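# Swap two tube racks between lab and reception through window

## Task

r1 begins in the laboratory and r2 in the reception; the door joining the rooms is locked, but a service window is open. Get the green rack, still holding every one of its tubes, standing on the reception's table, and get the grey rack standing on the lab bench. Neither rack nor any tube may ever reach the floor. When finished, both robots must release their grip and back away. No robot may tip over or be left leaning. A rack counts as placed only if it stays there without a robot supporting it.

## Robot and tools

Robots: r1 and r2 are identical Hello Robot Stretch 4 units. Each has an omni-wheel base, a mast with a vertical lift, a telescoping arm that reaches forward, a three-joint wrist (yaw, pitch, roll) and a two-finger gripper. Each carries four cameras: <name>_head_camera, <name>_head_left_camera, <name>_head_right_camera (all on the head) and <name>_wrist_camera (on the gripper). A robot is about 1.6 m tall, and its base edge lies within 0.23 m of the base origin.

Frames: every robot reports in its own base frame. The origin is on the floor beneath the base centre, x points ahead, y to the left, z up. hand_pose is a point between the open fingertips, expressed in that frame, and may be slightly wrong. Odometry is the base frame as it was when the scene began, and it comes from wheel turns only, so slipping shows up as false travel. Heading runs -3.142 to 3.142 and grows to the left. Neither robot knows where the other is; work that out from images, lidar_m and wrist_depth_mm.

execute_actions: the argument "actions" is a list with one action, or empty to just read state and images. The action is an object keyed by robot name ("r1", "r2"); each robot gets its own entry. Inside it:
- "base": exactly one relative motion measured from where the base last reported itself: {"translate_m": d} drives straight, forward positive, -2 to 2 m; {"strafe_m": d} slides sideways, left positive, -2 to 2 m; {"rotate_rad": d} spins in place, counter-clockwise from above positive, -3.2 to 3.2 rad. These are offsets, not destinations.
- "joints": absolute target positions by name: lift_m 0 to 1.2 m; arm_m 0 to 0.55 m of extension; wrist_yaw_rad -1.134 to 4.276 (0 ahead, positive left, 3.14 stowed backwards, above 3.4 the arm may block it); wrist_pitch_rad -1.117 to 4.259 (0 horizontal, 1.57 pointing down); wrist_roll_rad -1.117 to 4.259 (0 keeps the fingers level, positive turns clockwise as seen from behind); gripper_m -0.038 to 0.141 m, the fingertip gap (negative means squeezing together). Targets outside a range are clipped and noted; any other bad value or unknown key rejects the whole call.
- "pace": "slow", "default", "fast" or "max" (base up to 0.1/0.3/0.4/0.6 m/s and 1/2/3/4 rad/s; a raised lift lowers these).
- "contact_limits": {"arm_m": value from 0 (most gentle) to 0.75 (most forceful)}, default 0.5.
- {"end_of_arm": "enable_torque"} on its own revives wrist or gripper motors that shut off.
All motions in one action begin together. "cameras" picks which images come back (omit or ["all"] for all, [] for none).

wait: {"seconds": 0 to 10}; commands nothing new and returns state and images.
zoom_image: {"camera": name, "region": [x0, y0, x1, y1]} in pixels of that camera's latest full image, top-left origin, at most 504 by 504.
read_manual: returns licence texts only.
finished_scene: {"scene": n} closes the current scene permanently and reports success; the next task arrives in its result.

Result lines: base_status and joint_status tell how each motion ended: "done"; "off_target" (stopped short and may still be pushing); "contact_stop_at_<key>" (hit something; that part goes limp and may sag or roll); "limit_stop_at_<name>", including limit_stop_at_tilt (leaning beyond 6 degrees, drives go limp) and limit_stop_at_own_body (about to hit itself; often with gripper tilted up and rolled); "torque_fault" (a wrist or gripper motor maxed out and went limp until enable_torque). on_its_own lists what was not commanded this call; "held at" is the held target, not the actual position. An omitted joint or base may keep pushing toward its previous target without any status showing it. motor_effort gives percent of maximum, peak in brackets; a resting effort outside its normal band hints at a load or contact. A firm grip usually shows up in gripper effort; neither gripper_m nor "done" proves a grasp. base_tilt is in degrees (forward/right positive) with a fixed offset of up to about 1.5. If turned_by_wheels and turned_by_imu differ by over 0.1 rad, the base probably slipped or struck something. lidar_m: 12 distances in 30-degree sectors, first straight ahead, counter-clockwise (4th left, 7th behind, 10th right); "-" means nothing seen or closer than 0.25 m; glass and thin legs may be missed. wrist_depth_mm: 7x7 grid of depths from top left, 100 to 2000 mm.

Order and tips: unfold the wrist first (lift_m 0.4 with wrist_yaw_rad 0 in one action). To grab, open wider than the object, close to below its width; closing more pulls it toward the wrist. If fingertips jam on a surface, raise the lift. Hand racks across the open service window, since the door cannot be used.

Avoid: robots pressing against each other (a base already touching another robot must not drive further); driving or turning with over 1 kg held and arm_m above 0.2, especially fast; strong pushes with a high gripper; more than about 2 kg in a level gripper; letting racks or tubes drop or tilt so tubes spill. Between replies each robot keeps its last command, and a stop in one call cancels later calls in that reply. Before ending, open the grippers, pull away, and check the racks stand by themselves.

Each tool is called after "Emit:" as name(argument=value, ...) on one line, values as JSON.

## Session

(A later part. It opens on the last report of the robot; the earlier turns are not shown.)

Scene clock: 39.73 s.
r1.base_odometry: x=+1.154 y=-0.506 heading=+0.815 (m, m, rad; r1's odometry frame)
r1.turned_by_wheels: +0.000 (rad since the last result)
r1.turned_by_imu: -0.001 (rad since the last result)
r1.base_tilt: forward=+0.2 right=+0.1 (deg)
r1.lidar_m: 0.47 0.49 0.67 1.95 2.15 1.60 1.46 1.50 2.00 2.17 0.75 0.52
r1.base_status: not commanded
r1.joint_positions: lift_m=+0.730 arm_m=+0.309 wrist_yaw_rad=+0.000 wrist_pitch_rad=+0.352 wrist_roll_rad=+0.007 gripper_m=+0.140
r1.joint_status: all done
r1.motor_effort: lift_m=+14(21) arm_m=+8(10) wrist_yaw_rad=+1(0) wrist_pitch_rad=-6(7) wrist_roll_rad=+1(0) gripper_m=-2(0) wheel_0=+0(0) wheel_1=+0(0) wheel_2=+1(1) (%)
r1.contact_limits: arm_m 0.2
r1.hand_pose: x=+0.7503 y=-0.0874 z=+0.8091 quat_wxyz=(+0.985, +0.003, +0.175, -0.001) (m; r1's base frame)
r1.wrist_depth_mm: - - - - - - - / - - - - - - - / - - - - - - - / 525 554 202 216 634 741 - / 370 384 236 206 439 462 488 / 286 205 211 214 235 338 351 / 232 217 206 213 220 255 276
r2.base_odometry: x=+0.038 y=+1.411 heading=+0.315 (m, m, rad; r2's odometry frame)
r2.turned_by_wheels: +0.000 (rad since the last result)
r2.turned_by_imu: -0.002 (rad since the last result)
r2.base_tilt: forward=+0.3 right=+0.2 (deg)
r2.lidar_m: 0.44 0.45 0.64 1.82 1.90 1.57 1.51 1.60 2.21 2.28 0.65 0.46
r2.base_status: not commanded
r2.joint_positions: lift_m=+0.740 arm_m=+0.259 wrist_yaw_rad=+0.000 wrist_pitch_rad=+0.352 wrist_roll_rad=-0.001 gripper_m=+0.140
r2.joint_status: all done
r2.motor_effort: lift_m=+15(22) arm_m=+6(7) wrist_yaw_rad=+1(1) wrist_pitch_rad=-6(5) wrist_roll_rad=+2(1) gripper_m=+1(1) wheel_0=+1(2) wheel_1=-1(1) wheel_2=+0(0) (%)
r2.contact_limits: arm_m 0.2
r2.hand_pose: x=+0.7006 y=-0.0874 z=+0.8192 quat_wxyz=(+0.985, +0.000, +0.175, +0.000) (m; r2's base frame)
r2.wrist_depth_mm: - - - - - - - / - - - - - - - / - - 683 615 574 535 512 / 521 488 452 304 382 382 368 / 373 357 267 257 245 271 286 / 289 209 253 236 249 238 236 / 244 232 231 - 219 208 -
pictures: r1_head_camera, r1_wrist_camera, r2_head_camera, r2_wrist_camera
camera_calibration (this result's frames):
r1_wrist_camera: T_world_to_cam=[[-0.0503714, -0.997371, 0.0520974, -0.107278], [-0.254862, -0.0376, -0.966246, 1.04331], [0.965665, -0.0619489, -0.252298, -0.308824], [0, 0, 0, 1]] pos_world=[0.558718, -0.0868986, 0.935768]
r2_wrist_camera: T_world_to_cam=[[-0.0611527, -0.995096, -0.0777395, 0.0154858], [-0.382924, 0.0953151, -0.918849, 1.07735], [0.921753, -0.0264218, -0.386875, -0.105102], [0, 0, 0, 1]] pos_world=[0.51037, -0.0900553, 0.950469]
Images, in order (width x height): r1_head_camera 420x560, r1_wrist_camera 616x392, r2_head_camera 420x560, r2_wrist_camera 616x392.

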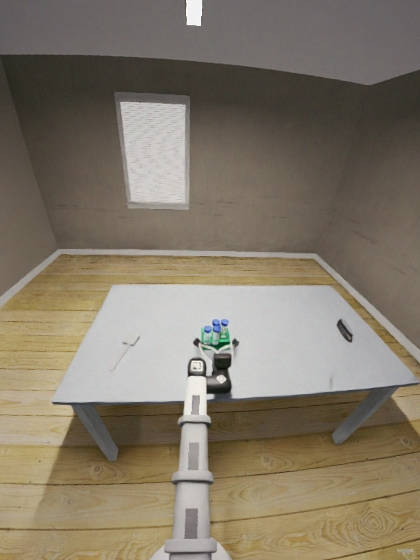

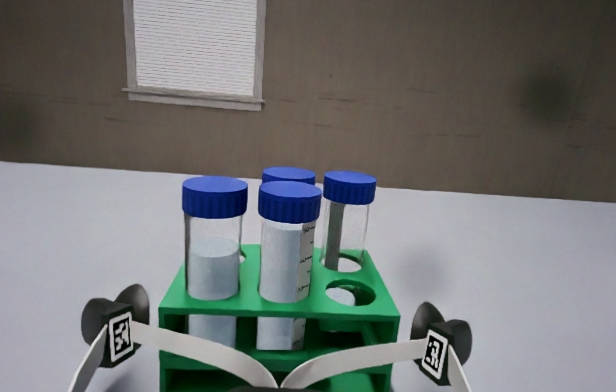

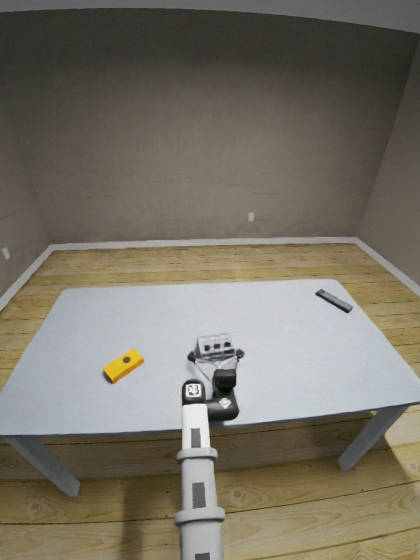

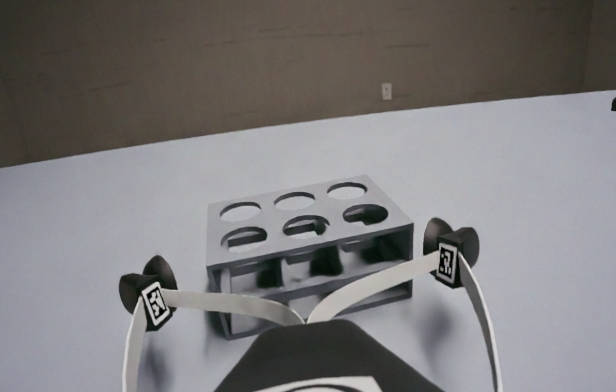

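Emit:
execute_actions(actions=[{"r1":{"joints":{"lift_m":0.722,"arm_m":0.322},"pace":"slow","contact_limits":{"arm_m":0.2}},"r2":{"base":{"strafe_m":-0.007},"joints":{"lift_m":0.732,"arm_m":0.30},"pace":"slow","contact_limits":{"arm_m":0.2}}}], cameras=["r1_wrist_camera","r2_wrist_camera"])

Emit:
execute_actions(actions=[{"r1":{"joints":{"gripper_m":0.05}},"r2":{"joints":{"gripper_m":0.05}}}], cameras=["r1_wrist_camera","r2_wrist_camera"])

Scene clock: 44.63 s.
r1.base_odometry: x=+1.154 y=-0.506 heading=+0.815 (m, m, rad; r1's odometry frame)
r1.turned_by_wheels: +0.000 (rad since the last result)
r1.turned_by_imu: -0.001 (rad since the last result)
r1.base_tilt: forward=+0.2 right=+0.0 (deg)
r1.lidar_m: 0.47 0.49 0.68 1.93 2.17 1.59 1.47 1.52 2.03 2.17 0.74 0.52
r1.base_status: not commanded
r1.joint_positions: lift_m=+0.722 arm_m=+0.321 wrist_yaw_rad=+0.000 wrist_pitch_rad=+0.352 wrist_roll_rad=+0.007 gripper_m=+0.140
r1.joint_status: all done
r1.motor_effort: lift_m=+14(15) arm_m=+8(8) wrist_yaw_rad=+1(0) wrist_pitch_rad=-7(10) wrist_roll_rad=+0(1) gripper_m=+0(0) wheel_0=+0(0) wheel_1=+0(0) wheel_2=+1(1) (%)
r1.contact_limits: arm_m 0.2
r1.hand_pose: x=+0.7623 y=-0.0874 z=+0.8011 quat_wxyz=(+0.985, +0.003, +0.175, -0.001) (m; r1's base frame)
r1.wrist_depth_mm: - - - - - - - / - - - - - - - / - - - - - - - / 504 530 186 190 597 707 - / 351 366 200 194 418 442 466 / 272 190 196 200 220 322 334 / 222 194 191 200 200 243 262
r2.base_odometry: x=+0.040 y=+1.404 heading=+0.315 (m, m, rad; r2's odometry frame)
r2.turned_by_wheels: +0.000 (rad since the last result)
r2.turned_by_imu: -0.002 (rad since the last result)
r2.base_tilt: forward=+0.4 right=+0.2 (deg)
r2.lidar_m: 0.45 0.46 0.66 1.82 1.91 1.61 1.52 1.61 2.21 2.28 0.65 0.47
r2.base_status: done
r2.joint_positions: lift_m=+0.732 arm_m=+0.299 wrist_yaw_rad=+0.000 wrist_pitch_rad=+0.352 wrist_roll_rad=-0.001 gripper_m=+0.140
r2.joint_status: all done
r2.motor_effort: lift_m=+15(15) arm_m=+6(6) wrist_yaw_rad=+1(2) wrist_pitch_rad=-4(4) wrist_roll_rad=+0(2) gripper_m=+0(1) wheel_0=+0(7) wheel_1=+1(2) wheel_2=+0(2) (%)
r2.contact_limits: arm_m 0.2
r2.hand_pose: x=+0.7406 y=-0.0874 z=+0.8112 quat_wxyz=(+0.985, +0.000, +0.175, +0.000) (m; r2's base frame)
r2.wrist_depth_mm: - - - - - - - / - - - - - - - / - - 647 591 549 512 484 / 500 459 436 379 375 366 353 / 355 342 233 224 215 259 274 / 276 208 191 208 221 227 226 / 232 222 215 - 209 198 -
pictures: r1_wrist_camera, r2_wrist_camera
camera_calibration (this result's frames):
r1_wrist_camera: T_world_to_cam=[[-0.0503701, -0.997371, 0.0520987, -0.106258], [-0.254886, -0.0376, -0.96624, 1.03863], [0.965658, -0.0619488, -0.252322, -0.322408], [0, 0, 0, 1]] pos_world=[0.570717, -0.0868986, 0.927754]
r2_wrist_camera: T_world_to_cam=[[-0.0611547, -0.995096, -0.0777372, 0.0173072], [-0.382959, 0.0953147, -0.918835, 1.08531], [0.921739, -0.0264209, -0.38691, -0.145021], [0, 0, 0, 1]] pos_world=[0.550359, -0.0900553, 0.942455]
Images, in order (width x height): r1_wrist_camera 616x392, r2_wrist_camera 616x392.

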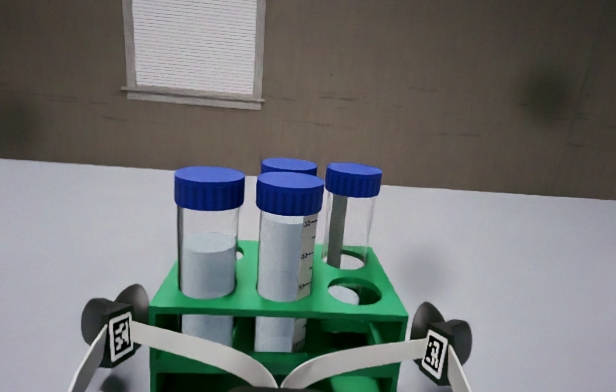

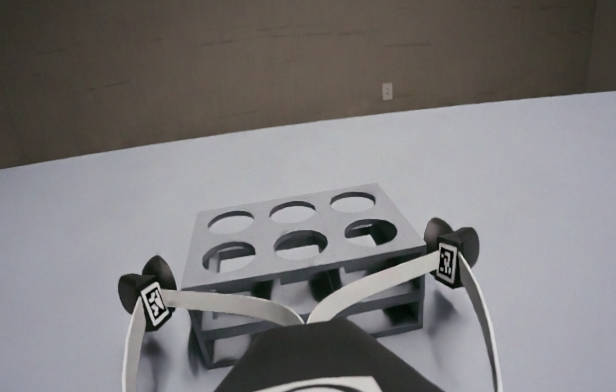

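Scene clock: 46.53 s.
r1.base_odometry: x=+1.154 y=-0.506 heading=+0.815 (m, m, rad; r1's odometry frame)
r1.turned_by_wheels: +0.000 (rad since the last result)
r1.turned_by_imu: +0.000 (rad since the last result)
r1.base_tilt: forward=+0.2 right=+0.0 (deg)
r1.lidar_m: 0.45 0.50 0.68 1.96 2.16 1.60 1.47 1.53 2.00 2.17 0.76 0.53
r1.base_status: not commanded
r1.joint_positions: lift_m=+0.722 arm_m=+0.321 wrist_yaw_rad=+0.000 wrist_pitch_rad=+0.356 wrist_roll_rad=+0.007 gripper_m=+0.051
r1.joint_status: all done
r1.motor_effort: lift_m=+15(15) arm_m=+8(8) wrist_yaw_rad=-1(1) wrist_pitch_rad=-16(18) wrist_roll_rad=+1(0) gripper_m=-27(27) wheel_0=+0(0) wheel_1=+0(0) wheel_2=+1(1) (%)
r1.hand_pose: x=+0.7620 y=-0.0874 z=+0.8000 quat_wxyz=(+0.984, +0.003, +0.177, +0.000) (m; r1's base frame)
r1.wrist_depth_mm: - - - - - - - / - - - - - - - / - - - - - - - / 488 508 163 164 574 683 741 / 345 353 201 168 407 433 455 / 268 179 170 171 202 317 327 / 154 166 175 178 180 169 257
r2.base_odometry: x=+0.040 y=+1.404 heading=+0.315 (m, m, rad; r2's odometry frame)
r2.turned_by_wheels: +0.000 (rad since the last result)
r2.turned_by_imu: -0.001 (rad since the last result)
r2.base_tilt: forward=+0.3 right=+0.2 (deg)
r2.lidar_m: 0.44 0.46 0.67 1.84 1.92 1.60 1.53 1.57 2.24 2.27 0.66 0.45
r2.base_status: not commanded
r2.joint_positions: lift_m=+0.732 arm_m=+0.299 wrist_yaw_rad=+0.000 wrist_pitch_rad=+0.353 wrist_roll_rad=-0.001 gripper_m=+0.051
r2.joint_status: all done
r2.motor_effort: lift_m=+15(15) arm_m=+6(7) wrist_yaw_rad=+2(1) wrist_pitch_rad=-9(10) wrist_roll_rad=+2(2) gripper_m=-25(27) wheel_0=+0(0) wheel_1=+1(1) wheel_2=+0(0) (%)
r2.hand_pose: x=+0.7404 y=-0.0874 z=+0.8108 quat_wxyz=(+0.984, +0.000, +0.176, +0.000) (m; r2's base frame)
r2.wrist_depth_mm: - - - - - - - / - - - - - - - / - - 640 585 539 508 480 / 492 462 430 373 368 362 351 / 353 340 211 203 197 203 273 / 273 175 187 199 188 221 - / 181 219 186 - 200 198 -
pictures: r1_wrist_camera, r2_wrist_camera
camera_calibration (this result's frames):
r1_wrist_camera: T_world_to_cam=[[-0.0498675, -0.997386, 0.052282, -0.106665], [-0.258393, -0.0376812, -0.965305, 1.03946], [0.964752, -0.0616466, -0.255838, -0.318839], [0, 0, 0, 1]] pos_world=[0.570869, -0.0868738, 0.927397]
r2_wrist_camera: T_world_to_cam=[[-0.0612663, -0.995096, -0.0776493, 0.0172796], [-0.384279, 0.0953148, -0.918283, 1.08542], [0.921182, -0.0264208, -0.388235, -0.143575], [0, 0, 0, 1]] pos_world=[0.550423, -0.0900553, 0.942326]
Images, in order (width x height): r1_wrist_camera 616x392, r2_wrist_camera 616x392.

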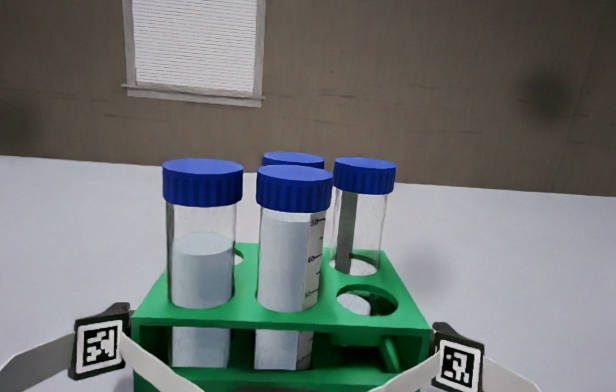

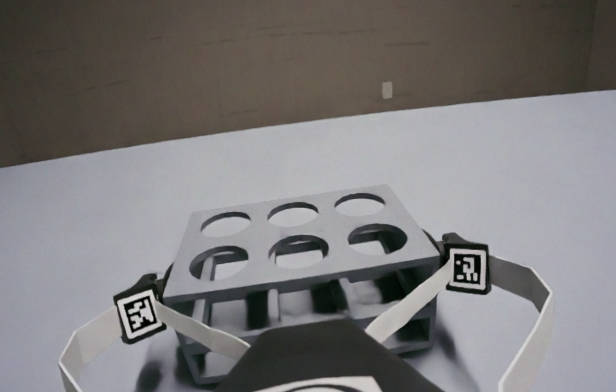

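Emit:
execute_actions(actions=[{"r1":{"joints":{"lift_m":0.8},"pace":"slow"},"r2":{"joints":{"lift_m":0.8},"pace":"slow"}}], cameras=["r1_wrist_camera"])

Emit:
execute_actions(actions=[{"r1":{"base":{"translate_m":-0.15},"joints":{"lift_m":1.0,"arm_m":0.02}},"r2":{"base":{"translate_m":-0.15},"joints":{"lift_m":1.0,"arm_m":0.02}}}], cameras=[])

Emit:
execute_actions(actions=[{"r1":{"base":{"rotate_rad":1.571},"pace":"slow"},"r2":{"base":{"rotate_rad":-1.571},"pace":"slow"}}], cameras=["r1_head_camera","r2_head_camera","r1_wrist_camera","r2_wrist_camera"])

Scene clock: 50.90 s.
r1.base_odometry: x=+1.154 y=-0.506 heading=+0.815 (m, m, rad; r1's odometry frame)
r1.turned_by_wheels: +0.000 (rad since the last result)
r1.turned_by_imu: -0.001 (rad since the last result)
r1.base_tilt: forward=+0.1 right=+0.0 (deg)
r1.lidar_m: 0.47 0.50 0.67 1.95 2.16 1.58 1.46 1.51 1.99 2.14 0.74 0.51
r1.base_status: not commanded
r1.joint_positions: lift_m=+0.800 arm_m=+0.321 wrist_yaw_rad=+0.000 wrist_pitch_rad=+0.356 wrist_roll_rad=+0.007 gripper_m=+0.051
r1.joint_status: all done
r1.motor_effort: lift_m=+23(24) arm_m=+7(7) wrist_yaw_rad=+0(0) wrist_pitch_rad=-19(18) wrist_roll_rad=+0(1) gripper_m=-25(30) wheel_0=-1(0) wheel_1=+0(0) wheel_2=+1(1) (%)
r1.hand_pose: x=+0.7620 y=-0.0874 z=+0.8774 quat_wxyz=(+0.984, +0.003, +0.177, +0.000) (m; r1's base frame)
r1.wrist_depth_mm: - - - - - - - / - - - - - - - / - - - - - - - / - - 163 164 - - - / 508 517 201 168 603 627 668 / 394 179 171 171 202 466 484 / 154 166 175 178 180 169 377
r2.base_odometry: x=+0.040 y=+1.404 heading=+0.315 (m, m, rad; r2's odometry frame)
r2.turned_by_wheels: +0.000 (rad since the last result)
r2.turned_by_imu: -0.002 (rad since the last result)
r2.base_tilt: forward=+0.3 right=+0.2 (deg)
r2.lidar_m: 0.43 0.46 0.64 1.84 1.92 1.58 1.51 1.59 2.22 2.29 0.68 0.47
r2.base_status: not commanded
r2.joint_positions: lift_m=+0.800 arm_m=+0.299 wrist_yaw_rad=+0.000 wrist_pitch_rad=+0.353 wrist_roll_rad=-0.001 gripper_m=+0.051
r2.joint_status: all done
r2.motor_effort: lift_m=+23(24) arm_m=+6(6) wrist_yaw_rad=+2(1) wrist_pitch_rad=-13(12) wrist_roll_rad=+2(2) gripper_m=-24(28) wheel_0=+0(0) wheel_1=+1(1) wheel_2=+0(0) (%)
r2.hand_pose: x=+0.7404 y=-0.0874 z=+0.8781 quat_wxyz=(+0.984, +0.000, +0.176, +0.000) (m; r2's base frame)
r2.wrist_depth_mm: - - - - - - - / - - - - - - - / - - - - - 707 661 / 683 634 597 517 512 504 484 / 492 473 211 203 197 203 379 / 379 175 187 200 188 307 300 / 224 304 186 - 267 276 -
pictures: r1_wrist_camera
camera_calibration (this result's frames):
r1_wrist_camera: T_world_to_cam=[[-0.0498606, -0.997386, 0.0522886, -0.11072], [-0.258519, -0.0376813, -0.965271, 1.11417], [0.964719, -0.0616466, -0.255964, -0.298907], [0, 0, 0, 1]] pos_world=[0.570875, -0.0868738, 1.00476]
Images, in order (width x height): r1_wrist_camera 616x392.

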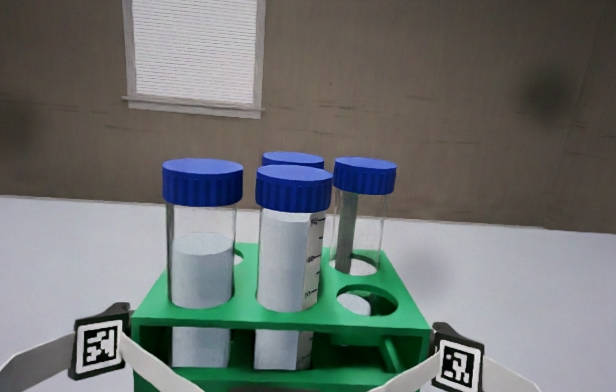

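Scene clock: 52.93 s.
r1.base_odometry: x=+1.051 y=-0.615 heading=+0.815 (m, m, rad; r1's odometry frame)
r1.turned_by_wheels: +0.000 (rad since the last result)
r1.turned_by_imu: +0.000 (rad since the last result)
r1.base_tilt: forward=+0.3 right=-0.1 (deg)
r1.lidar_m: 0.39 0.64 2.01 2.00 2.04 1.42 1.32 1.36 1.81 2.17 0.96 0.47
r1.base_status: done
r1.joint_positions: lift_m=+1.000 arm_m=+0.021 wrist_yaw_rad=+0.000 wrist_pitch_rad=+0.356 wrist_roll_rad=+0.007 gripper_m=+0.051
r1.joint_status: all done
r1.motor_effort: lift_m=+23(24) arm_m=-8(7) wrist_yaw_rad=+2(1) wrist_pitch_rad=-17(17) wrist_roll_rad=+1(0) gripper_m=-26(25) wheel_0=+1(5) wheel_1=+2(6) wheel_2=-1(8) (%)
r1.hand_pose: x=+0.4627 y=-0.0875 z=+1.0774 quat_wxyz=(+0.984, +0.003, +0.177, -0.001) (m; r1's base frame)
r1.wrist_depth_mm: - - - - - - - / - - - - - - - / - - - - - - - / - - 163 164 - - - / 960 946 200 167 1098 1160 - / 715 180 171 171 202 854 866 / 154 166 176 178 180 169 699
r2.base_odometry: x=-0.103 y=+1.358 heading=+0.315 (m, m, rad; r2's odometry frame)
r2.turned_by_wheels: +0.000 (rad since the last result)
r2.turned_by_imu: +0.000 (rad since the last result)
r2.base_tilt: forward=+0.3 right=+0.2 (deg)
r2.lidar_m: 0.43 0.61 0.89 1.84 1.92 1.43 1.35 1.42 1.98 2.30 0.86 0.62
r2.base_status: done
r2.joint_positions: lift_m=+1.000 arm_m=+0.021 wrist_yaw_rad=+0.000 wrist_pitch_rad=+0.354 wrist_roll_rad=-0.001 gripper_m=+0.051
r2.joint_status: all done
r2.motor_effort: lift_m=+23(24) arm_m=-6(7) wrist_yaw_rad=+2(2) wrist_pitch_rad=-10(13) wrist_roll_rad=+1(2) gripper_m=-24(26) wheel_0=+0(3) wheel_1=+0(6) wheel_2=-1(6) (%)
r2.hand_pose: x=+0.4627 y=-0.0875 z=+1.0780 quat_wxyz=(+0.984, +0.000, +0.176, +0.000) (m; r2's base frame)
r2.wrist_depth_mm: - - - - - - - / - - - - - - - / - - - - - - - / - - 1118 960 946 931 891 / 904 866 211 204 197 203 691 / 699 175 187 200 188 569 554 / 353 559 186 - 504 517 -
pictures: none
No camera images: the call's "cameras" was empty. Leave "cameras" out to get every camera's image.

Scene clock: 55.80 s.
r1.base_odometry: x=+1.051 y=-0.615 heading=+2.386 (m, m, rad; r1's odometry frame)
r1.turned_by_wheels: +1.571 (rad since the last result)
r1.turned_by_imu: +1.580 (rad since the last result)
r1.base_tilt: forward=+0.2 right=-0.1 (deg)
r1.lidar_m: 0.41 2.01 1.41 1.31 1.36 1.85 2.18 0.96 0.68 0.62 0.65 0.46
r1.base_status: done
r1.joint_positions: lift_m=+1.000 arm_m=+0.021 wrist_yaw_rad=+0.000 wrist_pitch_rad=+0.356 wrist_roll_rad=+0.007 gripper_m=+0.051
r1.joint_status: not commanded
r1.motor_effort: lift_m=+23(23) arm_m=-8(8) wrist_yaw_rad=+0(0) wrist_pitch_rad=-19(20) wrist_roll_rad=+0(0) gripper_m=-24(28) wheel_0=+0(3) wheel_1=+0(5) wheel_2=+0(6) (%)
r1.hand_pose: x=+0.4627 y=-0.0874 z=+1.0774 quat_wxyz=(+0.984, +0.003, +0.177, +0.000) (m; r1's base frame)
r1.wrist_depth_mm: 1618 1576 1661 1708 1708 - 1756 / 1661 1708 1708 1756 - - 1921 / 1708 1756 1808 1808 - - 1921 / 1808 1808 162 164 1921 - - / 1921 1863 180 168 - - - / 1921 180 171 171 202 - - / 154 166 175 178 180 169 1921
r2.base_odometry: x=-0.103 y=+1.358 heading=-1.256 (m, m, rad; r2's odometry frame)
r2.turned_by_wheels: -1.571 (rad since the last result)
r2.turned_by_imu: -1.588 (rad since the last result)
r2.base_tilt: forward=+0.3 right=+0.2 (deg)
r2.lidar_m: 0.40 0.84 0.62 0.58 0.62 0.89 1.85 1.95 1.44 1.38 1.45 1.98
r2.base_status: done
r2.joint_positions: lift_m=+1.000 arm_m=+0.021 wrist_yaw_rad=+0.000 wrist_pitch_rad=+0.354 wrist_roll_rad=-0.001 gripper_m=+0.051
r2.joint_status: not commanded
r2.motor_effort: lift_m=+23(23) arm_m=-6(7) wrist_yaw_rad=+1(2) wrist_pitch_rad=-11(9) wrist_roll_rad=+2(1) gripper_m=-25(22) wheel_0=+0(4) wheel_1=+1(4) wheel_2=+0(4) (%)
r2.hand_pose: x=+0.4627 y=-0.0874 z=+1.0780 quat_wxyz=(+0.984, +0.000, +0.176, +0.000) (m; r2's base frame)
r2.wrist_depth_mm: - - 1983 1983 - - 1708 / - - - - - - 1808 / - - - - - - 1808 / - - - - - - 1863 / - - 211 202 197 203 1808 / 1983 175 187 200 188 1618 1499 / 842 1537 186 - 1336 1366 -
pictures: r1_head_camera, r1_wrist_camera, r2_head_camera, r2_wrist_camera
camera_calibration (this result's frames):
r1_wrist_camera: T_world_to_cam=[[-0.04986, -0.997387, 0.0522875, -0.1361], [-0.258597, -0.0376754, -0.96525, 1.22988], [0.964698, -0.0616487, -0.256042, 0.0410991], [0, 0, 0, 1]] pos_world=[0.27161, -0.0868742, 1.20479]
r2_wrist_camera: T_world_to_cam=[[-0.0612788, -0.995099, -0.0776122, 0.0209842], [-0.384756, 0.0952991, -0.918085, 1.22407], [0.920982, -0.0263974, -0.38871, 0.216642], [0, 0, 0, 1]] pos_world=[0.272732, -0.0900529, 1.20964]
Images, in order (width x height): r1_head_camera 420x560, r1_wrist_camera 616x392, r2_head_camera 420x560, r2_wrist_camera 616x392.

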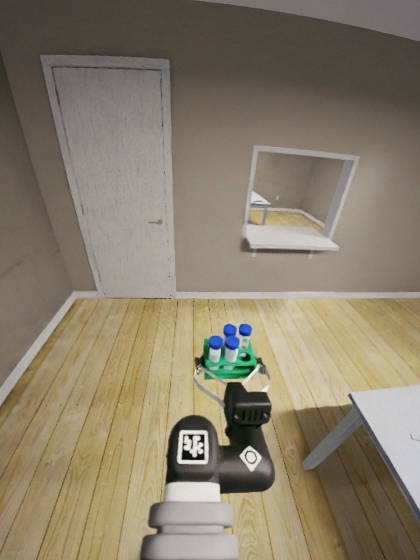

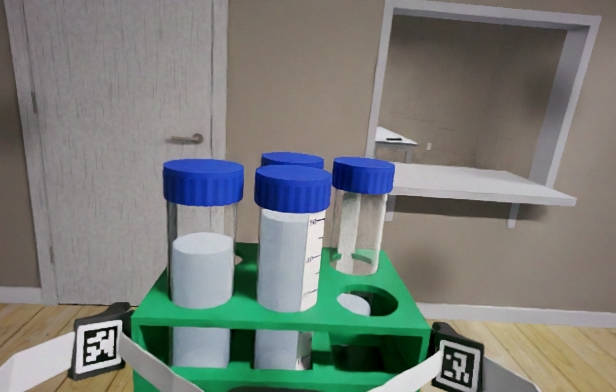

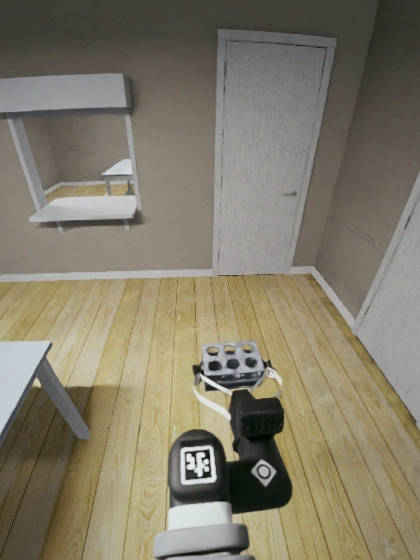

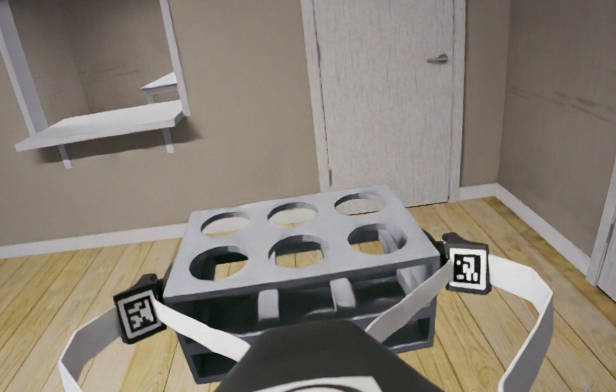

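Emit:
execute_actions(actions=[{"r1":{"base":{"translate_m":1.25},"pace":"fast"},"r2":{"base":{"translate_m":1.37},"pace":"fast"}}], cameras=[])

Emit:
execute_actions(actions=[{"r1":{"base":{"strafe_m":-0.98}},"r2":{"base":{"strafe_m":0.70}}}], cameras=["r1_head_camera","r2_head_camera","r1_wrist_camera","r2_wrist_camera"])

Scene clock: 63.80 s.
r1.base_odometry: x=+0.142 y=+0.243 heading=+2.386 (m, m, rad; r1's odometry frame)
r1.turned_by_wheels: +0.000 (rad since the last result)
r1.turned_by_imu: -0.006 (rad since the last result)
r1.base_tilt: forward=+0.2 right=-0.1 (deg)
r1.lidar_m: 0.40 0.85 1.14 1.37 1.45 1.93 3.46 0.93 1.02 3.32 0.97 0.47
r1.base_status: done
r1.joint_positions: lift_m=+1.000 arm_m=+0.021 wrist_yaw_rad=+0.000 wrist_pitch_rad=+0.356 wrist_roll_rad=+0.007 gripper_m=+0.051
r1.joint_status: not commanded
r1.motor_effort: lift_m=+22(23) arm_m=-8(8) wrist_yaw_rad=+0(1) wrist_pitch_rad=-20(20) wrist_roll_rad=+0(1) gripper_m=-26(27) wheel_0=+1(5) wheel_1=+1(5) wheel_2=+0(9) (%)
r1.hand_pose: x=+0.4627 y=-0.0874 z=+1.0774 quat_wxyz=(+0.984, +0.003, +0.177, -0.001) (m; r1's base frame)
r1.wrist_depth_mm: 525 539 549 554 559 569 - / 544 564 569 574 585 585 - / 554 580 591 597 603 615 - / 574 609 163 163 634 640 - / 603 627 200 168 654 676 - / 627 180 170 171 202 699 798 / 154 166 175 178 181 169 627
r2.base_odometry: x=+0.322 y=+0.055 heading=-1.256 (m, m, rad; r2's odometry frame)
r2.turned_by_wheels: +0.000 (rad since the last result)
r2.turned_by_imu: -0.008 (rad since the last result)
r2.base_tilt: forward=+0.3 right=+0.3 (deg)
r2.lidar_m: 0.39 0.99 1.28 3.32 0.79 0.83 3.24 2.01 1.43 1.38 1.47 1.10
r2.base_status: done
r2.joint_positions: lift_m=+1.000 arm_m=+0.021 wrist_yaw_rad=+0.000 wrist_pitch_rad=+0.354 wrist_roll_rad=-0.001 gripper_m=+0.051
r2.joint_status: not commanded
r2.motor_effort: lift_m=+23(23) arm_m=-6(6) wrist_yaw_rad=+1(1) wrist_pitch_rad=-10(12) wrist_roll_rad=+1(2) gripper_m=-25(23) wheel_0=+0(3) wheel_1=+0(4) wheel_2=+0(8) (%)
r2.hand_pose: x=+0.4627 y=-0.0874 z=+1.0780 quat_wxyz=(+0.984, +0.000, +0.176, +0.000) (m; r2's base frame)
r2.wrist_depth_mm: 732 750 759 759 768 778 788 / 768 778 798 809 798 820 831 / 820 831 854 866 866 878 891 / 976 891 891 904 904 946 976 / 891 960 211 202 196 203 1025 / 1008 175 186 200 188 1098 1160 / 603 1098 186 - 1160 1205 -
pictures: none
No camera images: the call's "cameras" was empty. Leave "cameras" out to get every camera's image.

Scene clock: 68.40 s.
r1.base_odometry: x=+0.814 y=+0.956 heading=+2.386 (m, m, rad; r1's odometry frame)
r1.turned_by_wheels: +0.000 (rad since the last result)
r1.turned_by_imu: -0.001 (rad since the last result)
r1.base_tilt: forward=+0.2 right=+0.0 (deg)
r1.lidar_m: 0.41 0.70 1.23 2.39 2.45 0.74 0.69 0.71 2.43 2.32 1.39 0.50
r1.base_status: done
r1.joint_positions: lift_m=+1.000 arm_m=+0.021 wrist_yaw_rad=+0.000 wrist_pitch_rad=+0.356 wrist_roll_rad=+0.007 gripper_m=+0.051
r1.joint_status: not commanded
r1.motor_effort: lift_m=+22(22) arm_m=-8(8) wrist_yaw_rad=+0(1) wrist_pitch_rad=-17(20) wrist_roll_rad=+1(0) gripper_m=-24(25) wheel_0=+0(7) wheel_1=+1(8) wheel_2=+0(0) (%)
r1.hand_pose: x=+0.4627 y=-0.0874 z=+1.0774 quat_wxyz=(+0.984, +0.003, +0.177, -0.001) (m; r1's base frame)
r1.wrist_depth_mm: - - - - - 627 627 / - - - - - 661 654 / - - - - - 676 683 / - - 163 163 - 699 715 / 831 854 180 167 820 732 750 / 647 181 170 171 202 768 778 / 154 166 175 177 180 169 820
r2.base_odometry: x=+0.987 y=+0.272 heading=-1.256 (m, m, rad; r2's odometry frame)
r2.turned_by_wheels: +0.000 (rad since the last result)
r2.turned_by_imu: +0.000 (rad since the last result)
r2.base_tilt: forward=+0.4 right=+0.2 (deg)
r2.lidar_m: 0.42 0.92 1.61 2.62 0.73 0.49 0.49 2.96 2.13 2.07 1.52 1.16
r2.base_status: done
r2.joint_positions: lift_m=+1.000 arm_m=+0.021 wrist_yaw_rad=+0.000 wrist_pitch_rad=+0.354 wrist_roll_rad=-0.001 gripper_m=+0.051
r2.joint_status: not commanded
r2.motor_effort: lift_m=+22(23) arm_m=-6(6) wrist_yaw_rad=+1(1) wrist_pitch_rad=-11(11) wrist_roll_rad=+1(1) gripper_m=-23(24) wheel_0=+1(8) wheel_1=-1(10) wheel_2=-1(2) (%)
r2.hand_pose: x=+0.4626 y=-0.0874 z=+1.0780 quat_wxyz=(+0.984, +0.000, +0.176, +0.000) (m; r2's base frame)
r2.wrist_depth_mm: - - - - 798 809 820 / - - - - 831 854 854 / - - - - 904 904 931 / 1205 1060 991 854 931 976 991 / 809 788 211 202 198 202 1078 / 1042 175 186 199 188 1160 1160 / 603 1118 186 - 1229 1255 -
pictures: r1_head_camera, r1_wrist_camera, r2_head_camera, r2_wrist_camera
camera_calibration (this result's frames):
r1_wrist_camera: T_world_to_cam=[[-0.0501362, -0.997373, 0.0522886, -0.136053], [-0.258629, -0.0376034, -0.965245, 1.22991], [0.964675, -0.061917, -0.256064, 0.0411898], [0, 0, 0, 1]] pos_world=[0.271534, -0.0868963, 1.20482]
r2_wrist_camera: T_world_to_cam=[[-0.0612726, -0.995099, -0.0776121, 0.020986], [-0.384757, 0.0952967, -0.918085, 1.22412], [0.920982, -0.0263917, -0.38871, 0.216698], [0, 0, 0, 1]] pos_world=[0.272699, -0.0900523, 1.20971]
Images, in order (width x height): r1_head_camera 420x560, r1_wrist_camera 616x392, r2_head_camera 420x560, r2_wrist_camera 616x392.

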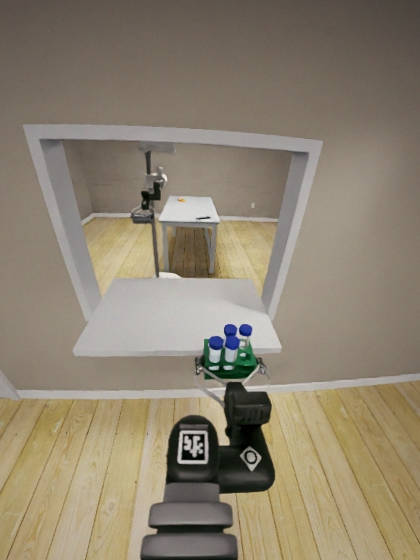

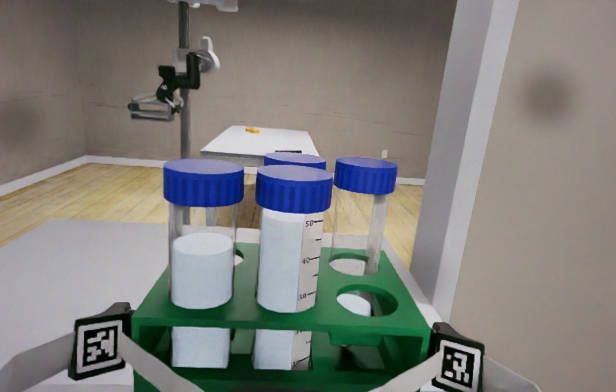

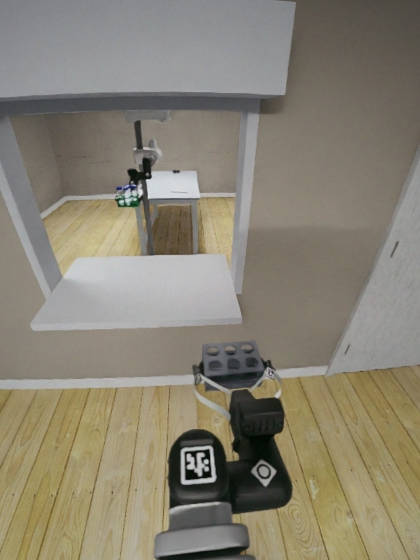

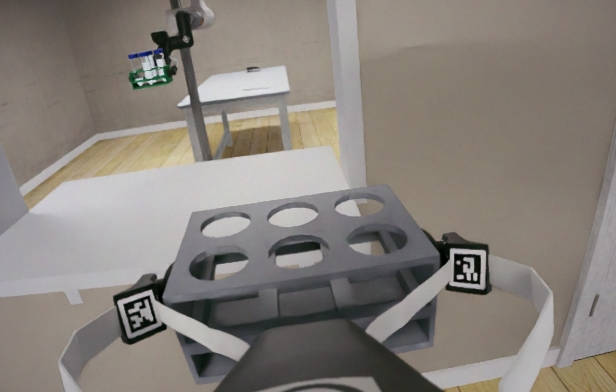

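Emit:
execute_actions(actions=[{"r1":{"base":{"translate_m":0.2},"joints":{"lift_m":0.84}},"r2":{"base":{"strafe_m":0.13},"joints":{"lift_m":0.85}}}], cameras=[])

Emit:
execute_actions(actions=[{"r1":{"joints":{"arm_m":0.32}},"r2":{"base":{"translate_m":0.4},"joints":{"arm_m":0.3}}}], cameras=["r1_head_camera","r2_head_camera","r1_wrist_camera","r2_wrist_camera"])

Scene clock: 74.50 s.
r1.base_odometry: x=+0.668 y=+1.093 heading=+2.386 (m, m, rad; r1's odometry frame)
r1.turned_by_wheels: +0.000 (rad since the last result)
r1.turned_by_imu: -0.002 (rad since the last result)
r1.base_tilt: forward=+0.2 right=+0.0 (deg)
r1.lidar_m: 0.40 0.49 0.66 2.24 2.47 0.96 0.89 0.92 2.46 2.32 1.06 0.49
r1.base_status: done
r1.joint_positions: lift_m=+0.840 arm_m=+0.021 wrist_yaw_rad=+0.000 wrist_pitch_rad=+0.356 wrist_roll_rad=+0.007 gripper_m=+0.051
r1.joint_status: all done
r1.motor_effort: lift_m=+16(21) arm_m=-7(7) wrist_yaw_rad=+0(0) wrist_pitch_rad=-20(17) wrist_roll_rad=+0(1) gripper_m=-26(26) wheel_0=+0(5) wheel_1=-1(4) wheel_2=+0(9) (%)
r1.hand_pose: x=+0.4626 y=-0.0874 z=+0.9179 quat_wxyz=(+0.984, +0.003, +0.177, -0.001) (m; r1's base frame)
r1.wrist_depth_mm: - - - - - - 439 / - - - - - - 452 / - - - - - 580 473 / 715 732 161 163 842 564 492 / 504 512 183 168 569 544 517 / 387 181 171 170 202 459 544 / 154 166 175 178 180 169 392
r2.base_odometry: x=+1.111 y=+0.312 heading=-1.256 (m, m, rad; r2's odometry frame)
r2.turned_by_wheels: +0.000 (rad since the last result)
r2.turned_by_imu: -0.002 (rad since the last result)
r2.base_tilt: forward=+0.4 right=+0.2 (deg)
r2.lidar_m: 0.42 0.93 1.61 2.50 0.70 0.50 0.49 0.53 2.29 2.20 1.53 0.90
r2.base_status: done
r2.joint_positions: lift_m=+0.850 arm_m=+0.021 wrist_yaw_rad=+0.000 wrist_pitch_rad=+0.354 wrist_roll_rad=-0.001 gripper_m=+0.051
r2.joint_status: all done
r2.motor_effort: lift_m=+16(21) arm_m=-6(6) wrist_yaw_rad=+1(1) wrist_pitch_rad=-11(12) wrist_roll_rad=+0(0) gripper_m=-27(23) wheel_0=+2(8) wheel_1=+1(8) wheel_2=-1(1) (%)
r2.hand_pose: x=+0.4627 y=-0.0874 z=+0.9286 quat_wxyz=(+0.984, +0.000, +0.176, +0.000) (m; r2's base frame)
r2.wrist_depth_mm: - - - - 820 798 820 / - - - - 878 842 866 / 1008 1025 917 831 809 931 931 / 707 707 676 676 683 976 991 / 960 976 211 203 197 203 1078 / 1042 175 186 199 187 1160 1182 / 609 1138 186 - 1182 1182 -
pictures: none
No camera images: the call's "cameras" was empty. Leave "cameras" out to get every camera's image.

Scene clock: 77.30 s.
r1.base_odometry: x=+0.668 y=+1.093 heading=+2.386 (m, m, rad; r1's odometry frame)
r1.turned_by_wheels: +0.000 (rad since the last result)
r1.turned_by_imu: -0.001 (rad since the last result)
r1.base_tilt: forward=+0.2 right=-0.1 (deg)
r1.lidar_m: 0.47 0.49 0.66 2.23 2.47 0.97 0.87 0.87 2.46 2.31 1.08 0.52
r1.base_status: not commanded
r1.joint_positions: lift_m=+0.840 arm_m=+0.319 wrist_yaw_rad=+0.000 wrist_pitch_rad=+0.356 wrist_roll_rad=+0.007 gripper_m=+0.051
r1.joint_status: all done
r1.motor_effort: lift_m=+16(16) arm_m=+8(11) wrist_yaw_rad=+0(2) wrist_pitch_rad=-16(19) wrist_roll_rad=+1(0) gripper_m=-27(27) wheel_0=+0(0) wheel_1=-1(1) wheel_2=-1(1) (%)
r1.hand_pose: x=+0.7600 y=-0.0874 z=+0.9180 quat_wxyz=(+0.984, +0.003, +0.177, -0.001) (m; r1's base frame)
r1.wrist_depth_mm: 484 715 - - - - - / 480 - - - - - - / - - 1863 - - - - / - - 163 163 - - - / 496 508 201 168 564 - - / 387 181 170 170 202 455 - / 154 166 175 178 181 169 355
r2.base_odometry: x=+1.235 y=-0.068 heading=-1.256 (m, m, rad; r2's odometry frame)
r2.turned_by_wheels: +0.000 (rad since the last result)
r2.turned_by_imu: -0.002 (rad since the last result)
r2.base_tilt: forward=+0.3 right=+0.2 (deg)
r2.lidar_m: 0.48 0.51 0.73 2.48 2.61 0.91 0.88 3.14 2.31 2.23 1.00 0.51
r2.base_status: done
r2.joint_positions: lift_m=+0.850 arm_m=+0.299 wrist_yaw_rad=+0.000 wrist_pitch_rad=+0.354 wrist_roll_rad=-0.001 gripper_m=+0.051
r2.joint_status: all done
r2.motor_effort: lift_m=+16(16) arm_m=+6(8) wrist_yaw_rad=+1(2) wrist_pitch_rad=-11(10) wrist_roll_rad=+4(2) gripper_m=-22(23) wheel_0=-1(3) wheel_1=+0(4) wheel_2=+2(9) (%)
r2.hand_pose: x=+0.7405 y=-0.0874 z=+0.9286 quat_wxyz=(+0.984, +0.000, +0.176, +0.000) (m; r2's base frame)
r2.wrist_depth_mm: 455 741 - - - - - / 473 - - - - - - / - - - - - - - / - - 1182 539 525 559 - / 500 480 211 202 197 203 373 / 389 175 186 200 187 314 307 / 228 310 186 - 272 281 -
pictures: r1_head_camera, r1_wrist_camera, r2_head_camera, r2_wrist_camera
camera_calibration (this result's frames):
r1_wrist_camera: T_world_to_cam=[[-0.0499561, -0.997382, 0.0522803, -0.112886], [-0.258462, -0.0376524, -0.965287, 1.15282], [0.964729, -0.0617345, -0.255905, -0.286671], [0, 0, 0, 1]] pos_world=[0.568881, -0.0868812, 1.04535]
r2_wrist_camera: T_world_to_cam=[[-0.0611378, -0.995107, -0.0776194, 0.0263479], [-0.384659, 0.095248, -0.918131, 1.19375], [0.921032, -0.0262755, -0.3886, -0.0973927], [0, 0, 0, 1]] pos_world=[0.550498, -0.0900422, 1.06022]
Images, in order (width x height): r1_head_camera 420x560, r1_wrist_camera 616x392, r2_head_camera 420x560, r2_wrist_camera 616x392.

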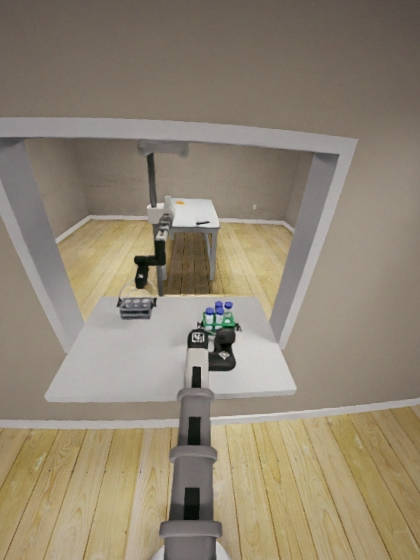

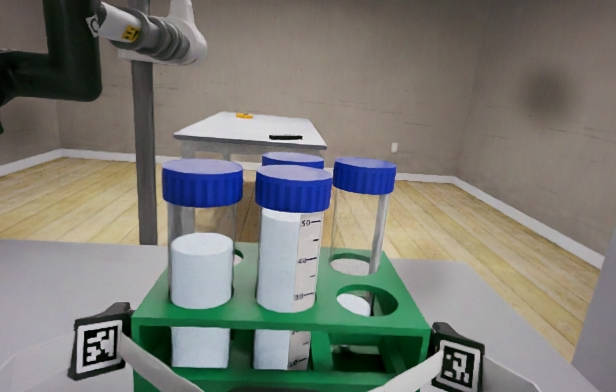

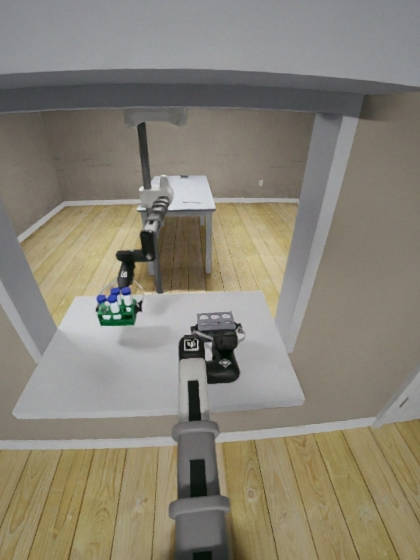

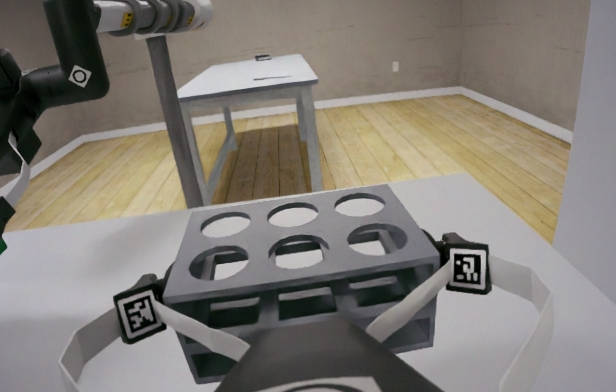

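Emit:
execute_actions(actions=[{"r1":{"joints":{"lift_m":0.767},"pace":"slow"},"r2":{"joints":{"lift_m":0.777},"pace":"slow"}}], cameras=[])

Scene clock: 80.53 s.
r1.base_odometry: x=+0.668 y=+1.093 heading=+2.386 (m, m, rad; r1's odometry frame)
r1.turned_by_wheels: +0.000 (rad since the last result)
r1.turned_by_imu: -0.001 (rad since the last result)
r1.base_tilt: forward=+0.2 right=+0.0 (deg)
r1.lidar_m: 0.49 0.50 0.66 2.23 2.46 0.95 0.88 0.89 2.45 2.32 1.07 0.51
r1.base_status: not commanded
r1.joint_positions: lift_m=+0.767 arm_m=+0.319 wrist_yaw_rad=+0.000 wrist_pitch_rad=+0.356 wrist_roll_rad=+0.007 gripper_m=+0.051
r1.joint_status: all done
r1.motor_effort: lift_m=+16(16) arm_m=+8(7) wrist_yaw_rad=+1(1) wrist_pitch_rad=-18(18) wrist_roll_rad=+0(1) gripper_m=-27(27) wheel_0=+0(1) wheel_1=-1(1) wheel_2=-1(1) (%)
r1.hand_pose: x=+0.7600 y=-0.0874 z=+0.8450 quat_wxyz=(+0.984, +0.003, +0.177, -0.001) (m; r1's base frame)
r1.wrist_depth_mm: 477 723 - - - - - / 477 - - - - - - / - - 1921 - - - - / 488 508 163 163 - - - / 347 351 200 169 389 430 - / 267 181 171 171 202 315 325 / 154 166 175 178 180 169 257
r2.base_odometry: x=+1.235 y=-0.068 heading=-1.256 (m, m, rad; r2's odometry frame)
r2.turned_by_wheels: +0.000 (rad since the last result)
r2.turned_by_imu: -0.001 (rad since the last result)
r2.base_tilt: forward=+0.3 right=+0.3 (deg)
r2.lidar_m: 0.48 0.51 0.72 2.49 2.63 0.92 0.86 3.12 2.31 2.24 1.00 0.50
r2.base_status: not commanded
r2.joint_positions: lift_m=+0.777 arm_m=+0.299 wrist_yaw_rad=+0.000 wrist_pitch_rad=+0.354 wrist_roll_rad=-0.001 gripper_m=+0.051
r2.joint_status: all done
r2.motor_effort: lift_m=+15(16) arm_m=+6(6) wrist_yaw_rad=+1(1) wrist_pitch_rad=-10(11) wrist_roll_rad=+2(1) gripper_m=-25(27) wheel_0=-1(2) wheel_1=+0(0) wheel_2=+1(2) (%)
r2.hand_pose: x=+0.7405 y=-0.0874 z=+0.8556 quat_wxyz=(+0.984, +0.000, +0.176, +0.000) (m; r2's base frame)
r2.wrist_depth_mm: 459 741 - - - - - / 473 - - - - - - / - - - - 539 - - / 492 459 430 375 368 366 347 / 351 338 211 203 196 203 272 / 274 175 187 199 188 221 - / 180 219 186 - 200 198 -
pictures: none
No camera images: the call's "cameras" was empty. Leave "cameras" out to get every camera's image.

Emit:
execute_actions(actions=[{"r1":{"joints":{"gripper_m":0.14}},"r2":{"joints":{"gripper_m":0.14}}}], cameras=["r1_wrist_camera"])

Emit:
execute_actions(actions=[{"r1":{"joints":{"arm_m":0.12}},"r2":{"joints":{"arm_m":0.1}}}], cameras=[])

Emit:
execute_actions(actions=[{"r1":{"base":{"strafe_m":0.35},"joints":{"lift_m":0.775}},"r2":{"base":{"strafe_m":0.35},"joints":{"lift_m":0.785}}}], cameras=["r1_head_camera","r2_head_camera","r1_wrist_camera","r2_wrist_camera"])

Scene clock: 84.27 s.
r1.base_odometry: x=+0.668 y=+1.093 heading=+2.386 (m, m, rad; r1's odometry frame)
r1.turned_by_wheels: +0.000 (rad since the last result)
r1.turned_by_imu: -0.001 (rad since the last result)
r1.base_tilt: forward=+0.3 right=+0.0 (deg)
r1.lidar_m: 0.48 0.49 0.66 2.23 2.48 0.96 0.89 0.92 2.45 2.34 1.06 0.50
r1.base_status: not commanded
r1.joint_positions: lift_m=+0.767 arm_m=+0.319 wrist_yaw_rad=+0.000 wrist_pitch_rad=+0.352 wrist_roll_rad=+0.007 gripper_m=+0.140
r1.joint_status: all done
r1.motor_effort: lift_m=+16(16) arm_m=+8(7) wrist_yaw_rad=+0(0) wrist_pitch_rad=-10(18) wrist_roll_rad=+1(1) gripper_m=+1(25) wheel_0=+0(0) wheel_1=-1(1) wheel_2=-1(1) (%)
r1.hand_pose: x=+0.7603 y=-0.0874 z=+0.8458 quat_wxyz=(+0.985, +0.003, +0.175, -0.001) (m; r1's base frame)
r1.wrist_depth_mm: - 654 - - - - - / 477 - - - - - - / - - - - - - - / 500 - 187 189 - - - / 353 366 200 194 399 439 - / 272 190 195 200 216 320 332 / 221 192 191 200 200 242 260
r2.base_odometry: x=+1.235 y=-0.068 heading=-1.256 (m, m, rad; r2's odometry frame)
r2.turned_by_wheels: +0.000 (rad since the last result)
r2.turned_by_imu: -0.002 (rad since the last result)
r2.base_tilt: forward=+0.3 right=+0.2 (deg)
r2.lidar_m: 0.48 0.52 0.72 2.49 2.59 0.93 0.89 3.14 2.31 2.25 1.01 0.51
r2.base_status: not commanded
r2.joint_positions: lift_m=+0.777 arm_m=+0.299 wrist_yaw_rad=+0.000 wrist_pitch_rad=+0.352 wrist_roll_rad=-0.001 gripper_m=+0.140
r2.joint_status: all done
r2.motor_effort: lift_m=+15(15) arm_m=+6(6) wrist_yaw_rad=+1(1) wrist_pitch_rad=-9(9) wrist_roll_rad=-1(0) gripper_m=-2(23) wheel_0=-1(1) wheel_1=+0(0) wheel_2=+1(1) (%)
r2.hand_pose: x=+0.7406 y=-0.0874 z=+0.8559 quat_wxyz=(+0.985, +0.000, +0.175, +0.000) (m; r2's base frame)
r2.wrist_depth_mm: 455 741 - - - - - / 473 - - - - - - / - - - - 544 - - / 500 466 436 387 375 366 349 / 355 342 228 229 215 259 273 / 276 210 206 209 223 227 225 / 232 221 216 - 209 199 -
pictures: r1_wrist_camera
camera_calibration (this result's frames):
r1_wrist_camera: T_world_to_cam=[[-0.0501139, -0.997382, 0.0521367, -0.108858], [-0.255479, -0.0376639, -0.966081, 1.08167], [0.965515, -0.0617339, -0.252923, -0.308553], [0, 0, 0, 1]] pos_world=[0.568802, -0.0868807, 0.972619]
Images, in order (width x height): r1_wrist_camera 616x392.

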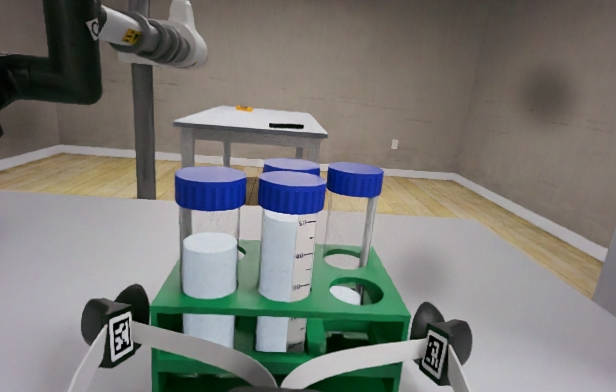

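Scene clock: 85.97 s.
r1.base_odometry: x=+0.668 y=+1.093 heading=+2.386 (m, m, rad; r1's odometry frame)
r1.turned_by_wheels: +0.000 (rad since the last result)
r1.turned_by_imu: +0.000 (rad since the last result)
r1.base_tilt: forward=+0.2 right=-0.2 (deg)
r1.lidar_m: 0.48 0.48 0.63 2.21 2.48 0.96 0.89 0.91 2.44 2.32 1.08 0.56
r1.base_status: not commanded
r1.joint_positions: lift_m=+0.767 arm_m=+0.121 wrist_yaw_rad=+0.000 wrist_pitch_rad=+0.352 wrist_roll_rad=+0.007 gripper_m=+0.140
r1.joint_status: all done
r1.motor_effort: lift_m=+16(16) arm_m=-8(9) wrist_yaw_rad=+1(0) wrist_pitch_rad=-8(7) wrist_roll_rad=+1(1) gripper_m=+3(1) wheel_0=+0(0) wheel_1=-1(1) wheel_2=-1(1) (%)
r1.hand_pose: x=+0.5630 y=-0.0874 z=+0.8459 quat_wxyz=(+0.985, +0.003, +0.175, -0.001) (m; r1's base frame)
r1.wrist_depth_mm: - - - - - - 424 / - 842 - - - - 415 / - - - - - - 410 / 442 535 504 421 654 621 404 / 355 368 379 384 421 442 404 / 273 206 290 300 307 322 336 / 222 211 215 224 225 244 262
r2.base_odometry: x=+1.235 y=-0.068 heading=-1.256 (m, m, rad; r2's odometry frame)
r2.turned_by_wheels: +0.000 (rad since the last result)
r2.turned_by_imu: -0.001 (rad since the last result)
r2.base_tilt: forward=+0.3 right=+0.3 (deg)
r2.lidar_m: 0.48 0.51 0.72 2.49 2.61 0.90 0.88 3.12 2.32 2.23 1.03 0.52
r2.base_status: not commanded
r2.joint_positions: lift_m=+0.777 arm_m=+0.101 wrist_yaw_rad=+0.000 wrist_pitch_rad=+0.352 wrist_roll_rad=-0.001 gripper_m=+0.140
r2.joint_status: all done
r2.motor_effort: lift_m=+15(15) arm_m=-7(6) wrist_yaw_rad=+1(1) wrist_pitch_rad=-6(7) wrist_roll_rad=+2(1) gripper_m=-2(2) wheel_0=-1(1) wheel_1=+0(1) wheel_2=+1(2) (%)
r2.hand_pose: x=+0.5428 y=-0.0874 z=+0.8560 quat_wxyz=(+0.985, +0.000, +0.175, +0.000) (m; r2's base frame)
r2.wrist_depth_mm: - - - - - 466 357 / - - - - - 484 377 / 668 691 615 427 549 473 402 / 455 466 413 394 389 368 355 / 355 343 327 314 297 260 276 / 277 210 244 240 238 229 227 / 234 221 221 - 214 216 -
pictures: none
No camera images: the call's "cameras" was empty. Leave "cameras" out to get every camera's image.

Scene clock: 88.47 s.
r1.base_odometry: x=+0.428 y=+0.838 heading=+2.386 (m, m, rad; r1's odometry frame)
r1.turned_by_wheels: +0.000 (rad since the last result)
r1.turned_by_imu: -0.001 (rad since the last result)
r1.base_tilt: forward=+0.1 right=+0.1 (deg)
r1.lidar_m: 0.45 0.47 0.94 2.04 2.12 2.76 0.90 0.91 2.83 2.68 0.71 0.50
r1.base_status: done
r1.joint_positions: lift_m=+0.775 arm_m=+0.121 wrist_yaw_rad=+0.000 wrist_pitch_rad=+0.352 wrist_roll_rad=+0.007 gripper_m=+0.140
r1.joint_status: all done
r1.motor_effort: lift_m=+22(22) arm_m=-8(8) wrist_yaw_rad=+2(1) wrist_pitch_rad=-8(7) wrist_roll_rad=+1(0) gripper_m=-1(3) wheel_0=+0(8) wheel_1=-1(6) wheel_2=-1(2) (%)
r1.hand_pose: x=+0.5630 y=-0.0874 z=+0.8534 quat_wxyz=(+0.985, +0.003, +0.175, -0.001) (m; r1's base frame)
r1.wrist_depth_mm: 415 - - - - - - / 421 - - - 1182 - - / 427 - - - - - - / 433 554 539 488 676 715 462 / 370 382 402 418 439 462 410 / 285 206 303 312 320 338 351 / 233 221 224 235 236 255 276
r2.base_odometry: x=+1.568 y=+0.041 heading=-1.256 (m, m, rad; r2's odometry frame)
r2.turned_by_wheels: +0.000 (rad since the last result)
r2.turned_by_imu: +0.000 (rad since the last result)
r2.base_tilt: forward=+0.4 right=+0.2 (deg)
r2.lidar_m: 0.47 0.52 1.05 2.14 2.26 3.16 0.87 0.91 2.64 2.58 0.69 0.52
r2.base_status: done
r2.joint_positions: lift_m=+0.785 arm_m=+0.101 wrist_yaw_rad=+0.000 wrist_pitch_rad=+0.352 wrist_roll_rad=-0.001 gripper_m=+0.140
r2.joint_status: all done
r2.motor_effort: lift_m=+23(23) arm_m=-7(7) wrist_yaw_rad=+2(1) wrist_pitch_rad=-8(7) wrist_roll_rad=+1(1) gripper_m=-3(0) wheel_0=+2(6) wheel_1=-1(6) wheel_2=+0(3) (%)
r2.hand_pose: x=+0.5428 y=-0.0874 z=+0.8634 quat_wxyz=(+0.985, +0.000, +0.175, +0.000) (m; r2's base frame)
r2.wrist_depth_mm: - - - - - - - / - - - - - - - / 473 - 634 477 574 500 421 / 449 484 445 427 402 382 366 / 370 357 342 325 309 272 287 / 287 210 254 250 249 238 235 / 242 232 230 - 224 226 -
pictures: r1_head_camera, r1_wrist_camera, r2_head_camera, r2_wrist_camera
camera_calibration (this result's frames):
r1_wrist_camera: T_world_to_cam=[[-0.0503279, -0.997372, 0.0521262, -0.119064], [-0.255284, -0.0376118, -0.966134, 1.03852], [0.965555, -0.0619305, -0.25272, -0.116357], [0, 0, 0, 1]] pos_world=[0.371475, -0.0868968, 0.980151]
r2_wrist_camera: T_world_to_cam=[[-0.061232, -0.995095, -0.0776917, 0.00926596], [-0.38356, 0.09532, -0.918584, 1.05765], [0.921484, -0.0264473, -0.387515, 0.0581214], [0, 0, 0, 1]] pos_world=[0.35268, -0.0900572, 0.99478]
Images, in order (width x height): r1_head_camera 420x560, r1_wrist_camera 616x392, r2_head_camera 420x560, r2_wrist_camera 616x392.

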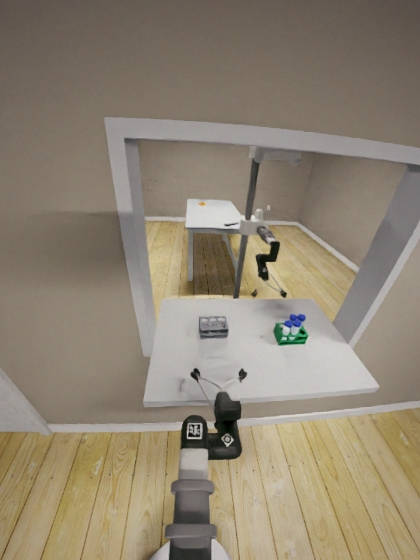

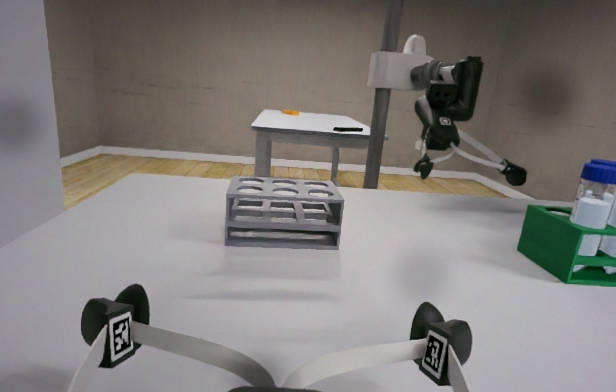

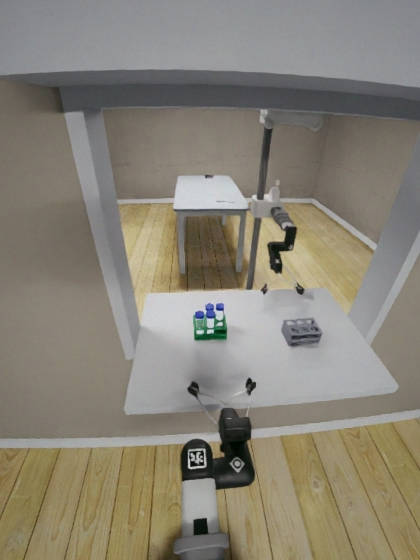

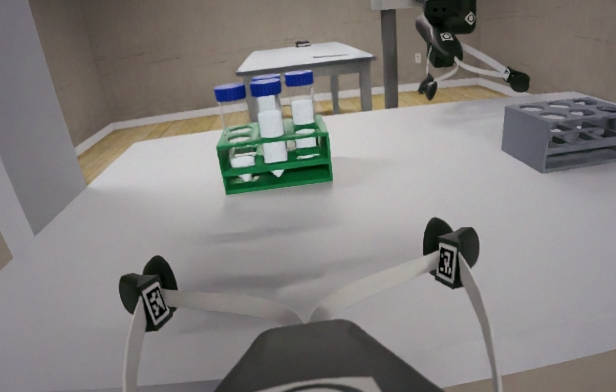

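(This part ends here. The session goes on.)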